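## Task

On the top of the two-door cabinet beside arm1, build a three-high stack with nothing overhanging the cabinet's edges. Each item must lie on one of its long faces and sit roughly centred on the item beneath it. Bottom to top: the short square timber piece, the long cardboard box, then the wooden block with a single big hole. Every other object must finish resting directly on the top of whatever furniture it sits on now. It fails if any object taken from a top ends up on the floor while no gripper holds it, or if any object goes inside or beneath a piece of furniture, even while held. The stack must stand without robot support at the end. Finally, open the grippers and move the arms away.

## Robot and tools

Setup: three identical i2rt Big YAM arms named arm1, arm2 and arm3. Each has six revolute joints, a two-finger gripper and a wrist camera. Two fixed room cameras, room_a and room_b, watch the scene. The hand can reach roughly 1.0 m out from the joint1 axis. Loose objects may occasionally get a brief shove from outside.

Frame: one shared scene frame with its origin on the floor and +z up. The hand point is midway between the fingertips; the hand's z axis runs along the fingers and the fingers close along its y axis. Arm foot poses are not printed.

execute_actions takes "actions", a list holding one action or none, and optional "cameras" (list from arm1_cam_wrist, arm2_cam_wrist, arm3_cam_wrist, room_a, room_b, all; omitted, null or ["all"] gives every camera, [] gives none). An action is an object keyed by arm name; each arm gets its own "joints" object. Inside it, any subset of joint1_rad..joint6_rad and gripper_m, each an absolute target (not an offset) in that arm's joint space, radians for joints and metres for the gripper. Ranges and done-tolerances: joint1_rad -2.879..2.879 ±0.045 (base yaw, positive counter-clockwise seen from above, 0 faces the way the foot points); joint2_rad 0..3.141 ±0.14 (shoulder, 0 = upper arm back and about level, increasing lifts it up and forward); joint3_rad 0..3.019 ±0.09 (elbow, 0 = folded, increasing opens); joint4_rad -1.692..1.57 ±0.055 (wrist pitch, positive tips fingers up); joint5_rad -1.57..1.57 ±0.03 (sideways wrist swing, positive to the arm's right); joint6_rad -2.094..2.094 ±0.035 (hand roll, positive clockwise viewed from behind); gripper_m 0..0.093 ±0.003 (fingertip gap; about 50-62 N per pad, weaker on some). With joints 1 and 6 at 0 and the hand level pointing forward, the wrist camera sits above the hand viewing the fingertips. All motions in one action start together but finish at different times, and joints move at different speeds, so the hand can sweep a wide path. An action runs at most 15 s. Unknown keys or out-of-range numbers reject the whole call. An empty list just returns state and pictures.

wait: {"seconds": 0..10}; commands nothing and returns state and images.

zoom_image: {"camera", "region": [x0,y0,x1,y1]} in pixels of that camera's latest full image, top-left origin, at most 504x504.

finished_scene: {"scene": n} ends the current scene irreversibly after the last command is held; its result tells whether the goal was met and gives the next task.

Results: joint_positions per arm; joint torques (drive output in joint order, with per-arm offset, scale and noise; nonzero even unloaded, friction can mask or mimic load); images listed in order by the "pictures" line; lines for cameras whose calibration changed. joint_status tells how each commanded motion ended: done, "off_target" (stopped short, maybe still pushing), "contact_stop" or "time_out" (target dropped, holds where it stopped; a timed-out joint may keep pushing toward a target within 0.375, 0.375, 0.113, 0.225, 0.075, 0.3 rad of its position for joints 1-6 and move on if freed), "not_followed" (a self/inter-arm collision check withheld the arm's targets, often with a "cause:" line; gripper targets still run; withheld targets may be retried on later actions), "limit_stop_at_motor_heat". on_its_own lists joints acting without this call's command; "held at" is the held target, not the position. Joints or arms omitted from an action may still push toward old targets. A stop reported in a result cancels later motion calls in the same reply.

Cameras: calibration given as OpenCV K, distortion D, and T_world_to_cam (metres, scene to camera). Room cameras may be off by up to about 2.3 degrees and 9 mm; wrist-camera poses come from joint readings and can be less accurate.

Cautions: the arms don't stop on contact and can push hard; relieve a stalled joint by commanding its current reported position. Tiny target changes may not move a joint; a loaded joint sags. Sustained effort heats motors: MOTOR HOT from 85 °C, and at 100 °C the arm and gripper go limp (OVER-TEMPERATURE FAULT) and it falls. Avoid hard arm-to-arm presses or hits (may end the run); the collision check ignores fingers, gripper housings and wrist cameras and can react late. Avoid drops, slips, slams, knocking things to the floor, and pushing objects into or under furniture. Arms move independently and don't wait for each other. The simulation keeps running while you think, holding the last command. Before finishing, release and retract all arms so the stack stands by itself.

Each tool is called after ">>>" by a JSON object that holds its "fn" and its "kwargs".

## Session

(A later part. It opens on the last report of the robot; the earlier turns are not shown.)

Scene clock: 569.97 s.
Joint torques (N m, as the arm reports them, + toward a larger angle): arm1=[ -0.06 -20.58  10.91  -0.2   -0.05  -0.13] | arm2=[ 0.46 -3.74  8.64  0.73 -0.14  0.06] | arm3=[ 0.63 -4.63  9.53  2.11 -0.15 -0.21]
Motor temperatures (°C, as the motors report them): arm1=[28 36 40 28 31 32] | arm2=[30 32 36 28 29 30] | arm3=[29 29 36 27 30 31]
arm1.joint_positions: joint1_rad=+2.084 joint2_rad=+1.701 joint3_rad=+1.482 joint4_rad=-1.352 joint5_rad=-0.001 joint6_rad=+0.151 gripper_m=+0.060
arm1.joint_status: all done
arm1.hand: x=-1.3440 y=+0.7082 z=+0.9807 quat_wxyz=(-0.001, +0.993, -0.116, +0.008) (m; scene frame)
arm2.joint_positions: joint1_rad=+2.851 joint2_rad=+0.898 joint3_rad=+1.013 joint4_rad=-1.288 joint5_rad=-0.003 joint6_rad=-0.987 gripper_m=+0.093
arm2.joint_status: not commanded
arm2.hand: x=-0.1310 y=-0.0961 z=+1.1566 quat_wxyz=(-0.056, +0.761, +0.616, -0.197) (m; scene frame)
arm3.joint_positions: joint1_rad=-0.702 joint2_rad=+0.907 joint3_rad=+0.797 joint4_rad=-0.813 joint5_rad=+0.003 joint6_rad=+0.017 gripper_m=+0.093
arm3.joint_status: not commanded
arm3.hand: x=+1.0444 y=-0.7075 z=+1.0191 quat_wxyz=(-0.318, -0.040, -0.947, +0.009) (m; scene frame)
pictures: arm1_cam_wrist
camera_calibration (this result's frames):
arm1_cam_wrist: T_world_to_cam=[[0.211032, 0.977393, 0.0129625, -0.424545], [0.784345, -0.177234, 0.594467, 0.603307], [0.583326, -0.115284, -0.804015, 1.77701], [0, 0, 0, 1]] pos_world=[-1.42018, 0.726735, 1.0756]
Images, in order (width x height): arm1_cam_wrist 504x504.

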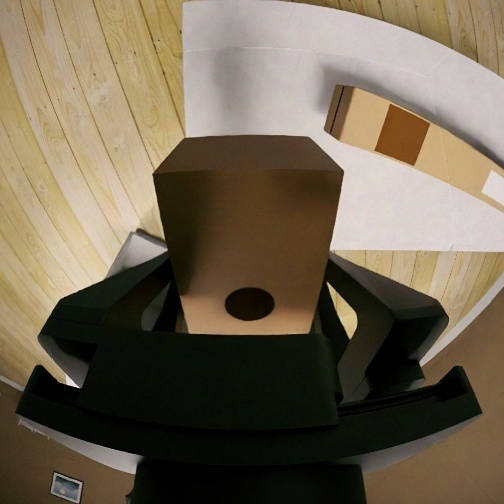

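>>> {"fn": "execute_actions", "kwargs": {"actions": [{"arm1":{"joints":{"joint1_rad":1.362,"joint2_rad":1.80,"joint3_rad":1.74,"joint4_rad":-1.45,"joint6_rad":1.155}}}], "cameras": []}}

>>> {"fn": "execute_actions", "kwargs": {"actions": [{"arm1":{"joints":{"joint2_rad":1.945,"joint3_rad":1.70,"joint4_rad":-1.29}}}], "cameras": ["arm1_cam_wrist","room_b"]}}

Scene clock: 582.00 s.
Joint torques (N m, as the arm reports them, + toward a larger angle): arm1=[ -0.44 -24.25  13.11  -0.31   0.     0.16] | arm2=[ 0.49 -3.24  8.63  0.69 -0.13  0.06] | arm3=[-0.01 -4.91  9.47  1.97 -0.13 -0.22]
Motor temperatures (°C, as the motors report them): arm1=[28 36 41 28 31 32] | arm2=[30 32 36 28 29 30] | arm3=[29 29 36 27 30 31]
arm1.joint_positions: joint1_rad=+1.368 joint2_rad=+1.837 joint3_rad=+1.697 joint4_rad=-1.442 joint5_rad=+0.000 joint6_rad=+1.141 gripper_m=+0.060
arm1.joint_status: all done
arm1.hand: x=-1.2275 y=+1.0688 z=+0.9934 quat_wxyz=(-0.008, +0.566, -0.824, +0.010) (m; scene frame)
arm2.joint_positions: joint1_rad=+2.851 joint2_rad=+0.898 joint3_rad=+1.013 joint4_rad=-1.288 joint5_rad=-0.003 joint6_rad=-0.987 gripper_m=+0.093
arm2.joint_status: not commanded
arm2.hand: x=-0.1310 y=-0.0961 z=+1.1566 quat_wxyz=(-0.056, +0.761, +0.616, -0.197) (m; scene frame)
arm3.joint_positions: joint1_rad=-0.702 joint2_rad=+0.907 joint3_rad=+0.797 joint4_rad=-0.813 joint5_rad=+0.003 joint6_rad=+0.017 gripper_m=+0.093
arm3.joint_status: not commanded
arm3.hand: x=+1.0444 y=-0.7075 z=+1.0191 quat_wxyz=(-0.318, -0.040, -0.947, +0.009) (m; scene frame)
pictures: none
No camera images: the call's "cameras" was empty. Leave "cameras" out to get every camera's image.

Scene clock: 583.03 s.
Joint torques (N m, as the arm reports them, + toward a larger angle): arm1=[ -0.25 -26.    10.55   0.25   0.07   0.11] | arm2=[ 0.23 -3.57  8.61  0.6  -0.1   0.05] | arm3=[ 0.46 -4.61  9.62  2.09 -0.15 -0.22]
Motor temperatures (°C, as the motors report them): arm1=[28 37 41 28 31 32] | arm2=[30 32 36 28 29 30] | arm3=[29 29 36 27 30 31]
arm1.joint_positions: joint1_rad=+1.368 joint2_rad=+1.981 joint3_rad=+1.679 joint4_rad=-1.294 joint5_rad=-0.002 joint6_rad=+1.143 gripper_m=+0.060
arm1.joint_status: all done
arm1.hand: x=-1.2476 y=+1.0908 z=+0.9054 quat_wxyz=(-0.008, +0.565, -0.825, +0.017) (m; scene frame)
arm2.joint_positions: joint1_rad=+2.851 joint2_rad=+0.898 joint3_rad=+1.013 joint4_rad=-1.288 joint5_rad=-0.003 joint6_rad=-0.987 gripper_m=+0.093
arm2.joint_status: not commanded
arm2.hand: x=-0.1310 y=-0.0961 z=+1.1566 quat_wxyz=(-0.056, +0.761, +0.616, -0.197) (m; scene frame)
arm3.joint_positions: joint1_rad=-0.702 joint2_rad=+0.907 joint3_rad=+0.797 joint4_rad=-0.813 joint5_rad=+0.003 joint6_rad=+0.017 gripper_m=+0.093
arm3.joint_status: not commanded
arm3.hand: x=+1.0444 y=-0.7075 z=+1.0191 quat_wxyz=(-0.318, -0.040, -0.947, +0.009) (m; scene frame)
pictures: arm1_cam_wrist, room_b
camera_calibration (this result's frames):
arm1_cam_wrist: T_world_to_cam=[[0.938239, -0.342787, 0.0469585, 1.4987], [-0.303727, -0.751013, 0.586285, -0.0838779], [-0.165704, -0.564338, -0.808743, 1.26393], [0, 0, 0, 1]] pos_world=[-1.22218, 1.16402, 1.00099]
Images, in order (width x height): arm1_cam_wrist 504x504, room_b 672x504.

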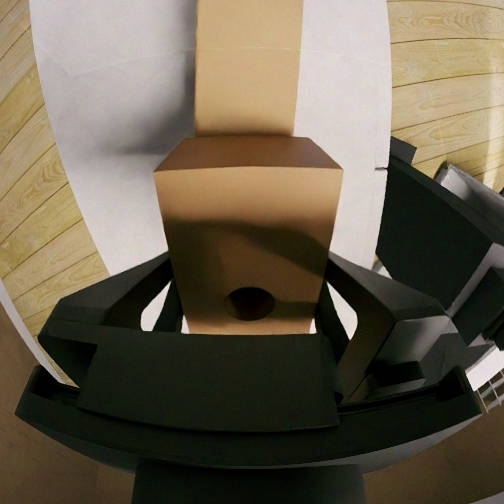

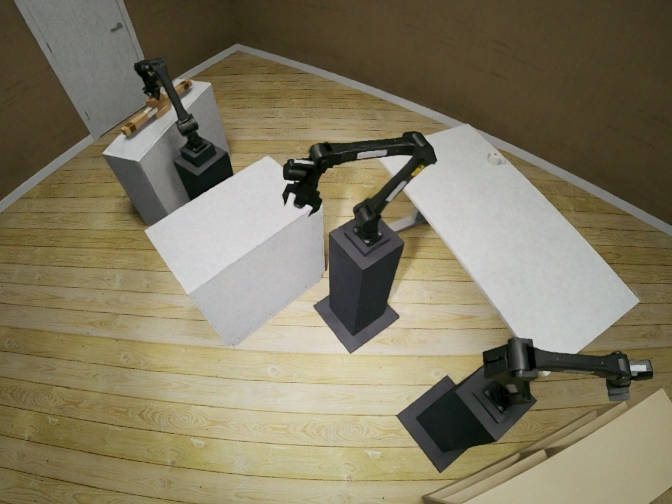

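>>> {"fn": "execute_actions", "kwargs": {"actions": [{"arm1":{"joints":{"joint3_rad":1.685,"joint4_rad":-1.265}}}], "cameras": ["arm1_cam_wrist"]}}

Scene clock: 592.70 s.
Joint torques (N m, as the arm reports them, + toward a larger angle): arm1=[ -0.38 -25.68   9.81   0.36   0.07   0.11] | arm2=[ 0.23 -3.73  8.58  0.73 -0.13  0.06] | arm3=[ 0.56 -4.64  9.51  2.22 -0.15 -0.22]
Motor temperatures (°C, as the motors report them): arm1=[28 37 41 28 31 32] | arm2=[30 32 36 28 29 30] | arm3=[29 29 36 27 30 31]
arm1.joint_positions: joint1_rad=+1.368 joint2_rad=+1.981 joint3_rad=+1.675 joint4_rad=-1.273 joint5_rad=-0.002 joint6_rad=+1.143 gripper_m=+0.060
arm1.joint_status: all done
arm1.hand: x=-1.2502 y=+1.0935 z=+0.9037 quat_wxyz=(-0.007, +0.565, -0.825, +0.009) (m; scene frame)
arm2.joint_positions: joint1_rad=+2.851 joint2_rad=+0.898 joint3_rad=+1.013 joint4_rad=-1.288 joint5_rad=-0.003 joint6_rad=-0.987 gripper_m=+0.093
arm2.joint_status: not commanded
arm2.hand: x=-0.1310 y=-0.0961 z=+1.1566 quat_wxyz=(-0.056, +0.761, +0.616, -0.197) (m; scene frame)
arm3.joint_positions: joint1_rad=-0.702 joint2_rad=+0.907 joint3_rad=+0.797 joint4_rad=-0.813 joint5_rad=+0.003 joint6_rad=+0.017 gripper_m=+0.093
arm3.joint_status: not commanded
arm3.hand: x=+1.0444 y=-0.7075 z=+1.0191 quat_wxyz=(-0.318, -0.040, -0.947, +0.009) (m; scene frame)
pictures: arm1_cam_wrist
camera_calibration (this result's frames):
arm1_cam_wrist: T_world_to_cam=[[0.938782, -0.343069, 0.0314961, 1.51708], [-0.296573, -0.758246, 0.580609, -0.0597032], [-0.175307, -0.554406, -0.813573, 1.24518], [0, 0, 0, 1]] pos_world=[-1.22363, 1.16553, 0.999927]
Images, in order (width x height): arm1_cam_wrist 504x504.

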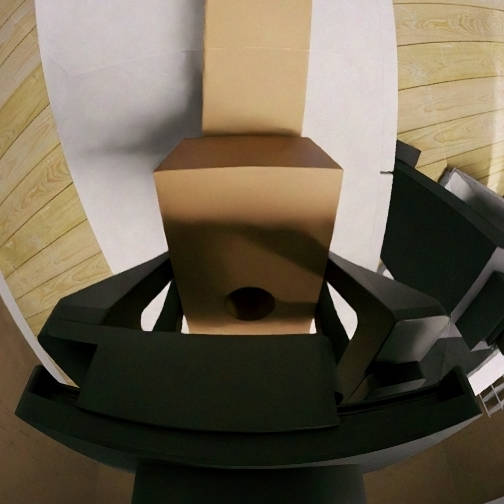

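>>> {"fn": "execute_actions", "kwargs": {"actions": [{"arm1":{"joints":{"joint3_rad":1.70,"gripper_m":0.09}}}], "cameras": ["arm1_cam_wrist"]}}

>>> {"fn": "execute_actions", "kwargs": {"actions": [{"arm1":{"joints":{"joint2_rad":1.80,"joint3_rad":1.80,"joint4_rad":-1.53}}}], "cameras": ["arm1_cam_wrist","room_b","room_a"]}}

Scene clock: 596.50 s.
Joint torques (N m, as the arm reports them, + toward a larger angle): arm1=[ -0.35 -23.85  11.24   0.41   0.07   0.11] | arm2=[ 0.32 -3.67  8.65  0.5  -0.14  0.06] | arm3=[ 0.56 -4.71  9.54  2.07 -0.11 -0.26]
Motor temperatures (°C, as the motors report them): arm1=[28 37 41 28 31 32] | arm2=[30 32 36 28 29 30] | arm3=[29 29 36 27 30 31]
arm1.joint_positions: joint1_rad=+1.368 joint2_rad=+1.959 joint3_rad=+1.675 joint4_rad=-1.273 joint5_rad=-0.002 joint6_rad=+1.143 gripper_m=+0.090
arm1.joint_status: all done
arm1.hand: x=-1.2510 y=+1.0941 z=+0.9162 quat_wxyz=(-0.005, +0.565, -0.825, -0.002) (m; scene frame)
arm2.joint_positions: joint1_rad=+2.851 joint2_rad=+0.898 joint3_rad=+1.013 joint4_rad=-1.288 joint5_rad=-0.003 joint6_rad=-0.987 gripper_m=+0.093
arm2.joint_status: not commanded
arm2.hand: x=-0.1310 y=-0.0961 z=+1.1566 quat_wxyz=(-0.056, +0.761, +0.616, -0.197) (m; scene frame)
arm3.joint_positions: joint1_rad=-0.702 joint2_rad=+0.907 joint3_rad=+0.797 joint4_rad=-0.813 joint5_rad=+0.003 joint6_rad=+0.017 gripper_m=+0.093
arm3.joint_status: not commanded
arm3.hand: x=+1.0444 y=-0.7075 z=+1.0191 quat_wxyz=(-0.318, -0.040, -0.947, +0.009) (m; scene frame)
pictures: arm1_cam_wrist
camera_calibration (this result's frames):
arm1_cam_wrist: T_world_to_cam=[[0.939209, -0.343152, 0.0115561, 1.53654], [-0.287453, -0.767463, 0.573037, -0.0383194], [-0.18777, -0.541523, -0.819448, 1.23124], [0, 0, 0, 1]] pos_world=[-1.22295, 1.1646, 1.01314]
Images, in order (width x height): arm1_cam_wrist 504x504.

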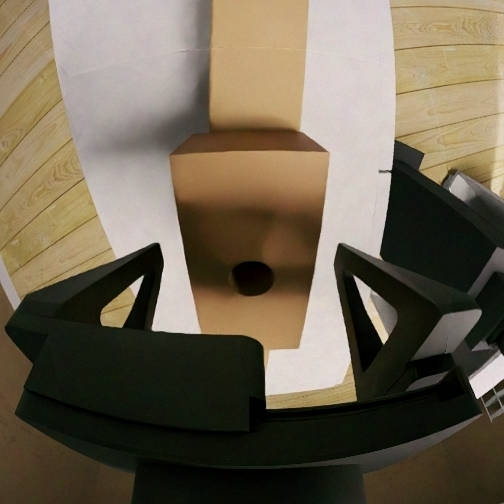

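Scene clock: 597.80 s.
Joint torques (N m, as the arm reports them, + toward a larger angle): arm1=[ -0.35 -20.8   11.42  -0.21   0.06   0.11] | arm2=[ 0.79 -3.38  8.7   0.65 -0.13  0.06] | arm3=[ 0.43 -4.67  9.63  2.08 -0.15 -0.23]
Motor temperatures (°C, as the motors report them): arm1=[28 37 41 28 31 32] | arm2=[30 32 36 28 29 30] | arm3=[29 29 36 27 30 31]
arm1.joint_positions: joint1_rad=+1.368 joint2_rad=+1.800 joint3_rad=+1.777 joint4_rad=-1.523 joint5_rad=-0.002 joint6_rad=+1.143 gripper_m=+0.090
arm1.joint_status: all done
arm1.hand: x=-1.2279 y=+1.0681 z=+1.0438 quat_wxyz=(-0.004, +0.565, -0.825, -0.008) (m; scene frame)
arm2.joint_positions: joint1_rad=+2.851 joint2_rad=+0.898 joint3_rad=+1.013 joint4_rad=-1.288 joint5_rad=-0.003 joint6_rad=-0.987 gripper_m=+0.093
arm2.joint_status: not commanded
arm2.hand: x=-0.1310 y=-0.0961 z=+1.1566 quat_wxyz=(-0.056, +0.761, +0.616, -0.197) (m; scene frame)
arm3.joint_positions: joint1_rad=-0.702 joint2_rad=+0.907 joint3_rad=+0.797 joint4_rad=-0.813 joint5_rad=+0.003 joint6_rad=+0.017 gripper_m=+0.093
arm3.joint_status: not commanded
arm3.hand: x=+1.0444 y=-0.7075 z=+1.0191 quat_wxyz=(-0.318, -0.040, -0.947, +0.009) (m; scene frame)
pictures: arm1_cam_wrist, room_a, room_b
camera_calibration (this result's frames):
arm1_cam_wrist: T_world_to_cam=[[0.939306, -0.343076, 0.00158438, 1.51481], [-0.282937, -0.772024, 0.569144, -0.110252], [-0.194036, -0.535049, -0.822236, 1.31434], [0, 0, 0, 1]] pos_world=[-1.19904, 1.13781, 1.14105]
Images, in order (width x height): arm1_cam_wrist 504x504, room_a 672x504, room_b 672x504.

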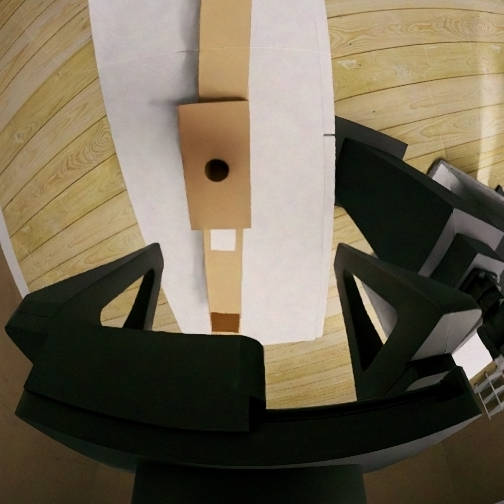

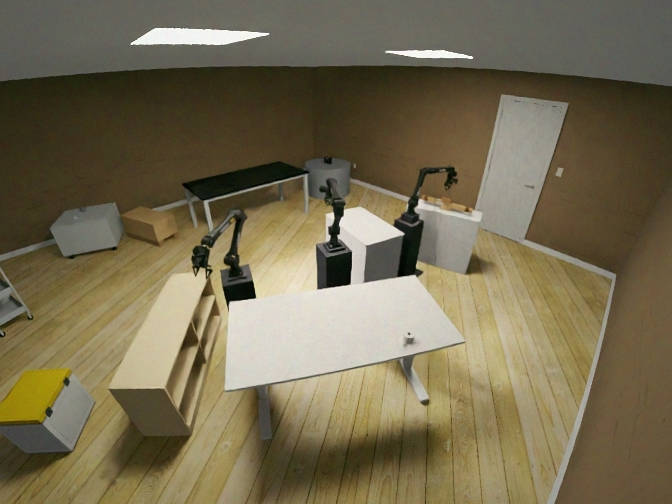

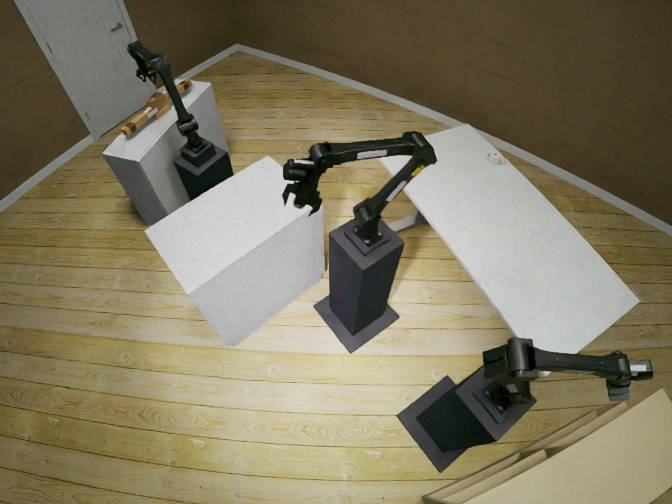

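>>> {"fn": "execute_actions", "kwargs": {"actions": [{"arm1":{"joints":{"joint2_rad":1.2,"joint3_rad":1.4,"joint4_rad":-1.3}}}], "cameras": ["room_b"]}}

>>> {"fn": "zoom_image", "kwargs": {"camera": "room_b", "region": [90, 40, 230, 170]}}

Scene clock: 601.53 s.
Joint torques (N m, as the arm reports them, + toward a larger angle): arm1=[ -0.21 -11.2   10.57   1.37   0.05   0.07] | arm2=[ 0.66 -3.57  8.69  0.61 -0.12  0.05] | arm3=[ 0.53 -5.24  9.71  2.12 -0.12 -0.25]
Motor temperatures (°C, as the motors report them): arm1=[28 37 41 28 31 32] | arm2=[30 32 36 28 29 30] | arm3=[29 29 36 27 30 31]
arm1.joint_positions: joint1_rad=+1.368 joint2_rad=+1.204 joint3_rad=+1.392 joint4_rad=-1.312 joint5_rad=-0.002 joint6_rad=+1.143 gripper_m=+0.090
arm1.joint_status: all done
arm1.hand: x=-1.1386 y=+0.9743 z=+1.1738 quat_wxyz=(+0.032, +0.553, -0.805, -0.214) (m; scene frame)
arm2.joint_positions: joint1_rad=+2.851 joint2_rad=+0.898 joint3_rad=+1.013 joint4_rad=-1.288 joint5_rad=-0.003 joint6_rad=-0.987 gripper_m=+0.093
arm2.joint_status: not commanded
arm2.hand: x=-0.1310 y=-0.0961 z=+1.1566 quat_wxyz=(-0.056, +0.761, +0.616, -0.197) (m; scene frame)
arm3.joint_positions: joint1_rad=-0.702 joint2_rad=+0.907 joint3_rad=+0.797 joint4_rad=-0.813 joint5_rad=+0.003 joint6_rad=+0.017 gripper_m=+0.093
arm3.joint_status: not commanded
arm3.hand: x=+1.0444 y=-0.7075 z=+1.0191 quat_wxyz=(-0.318, -0.040, -0.947, +0.009) (m; scene frame)
pictures: room_b
Images, in order (width x height): room_b 672x504.

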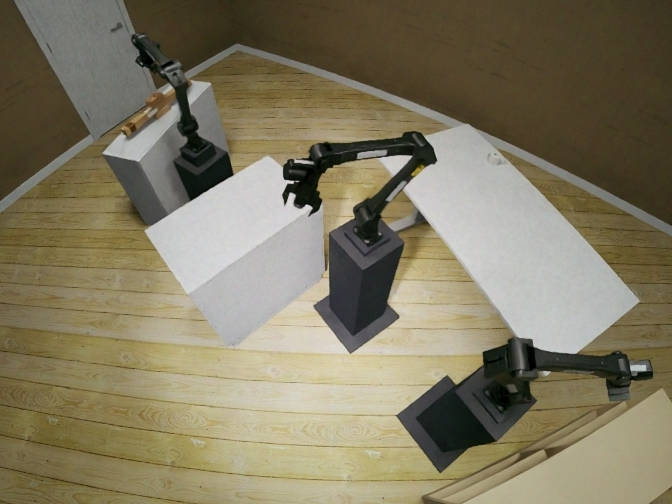

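Region (90, 40, 230, 170) of room_b's 672x504 image, scaled by 3.600, with more detail than that image has; it fills the top 468 rows of this view, and the rest is white.

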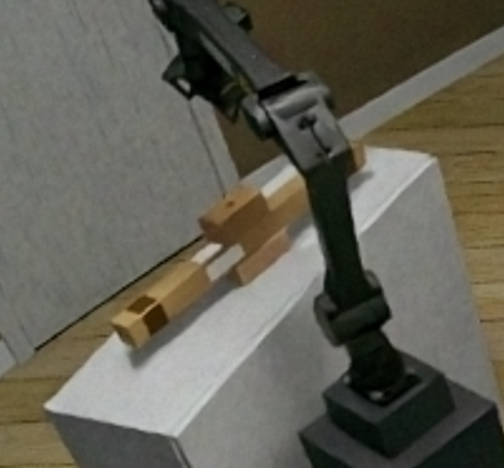

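>>> {"fn": "finished_scene", "kwargs": {"scene": 1}}

The scene is finished: the task was done.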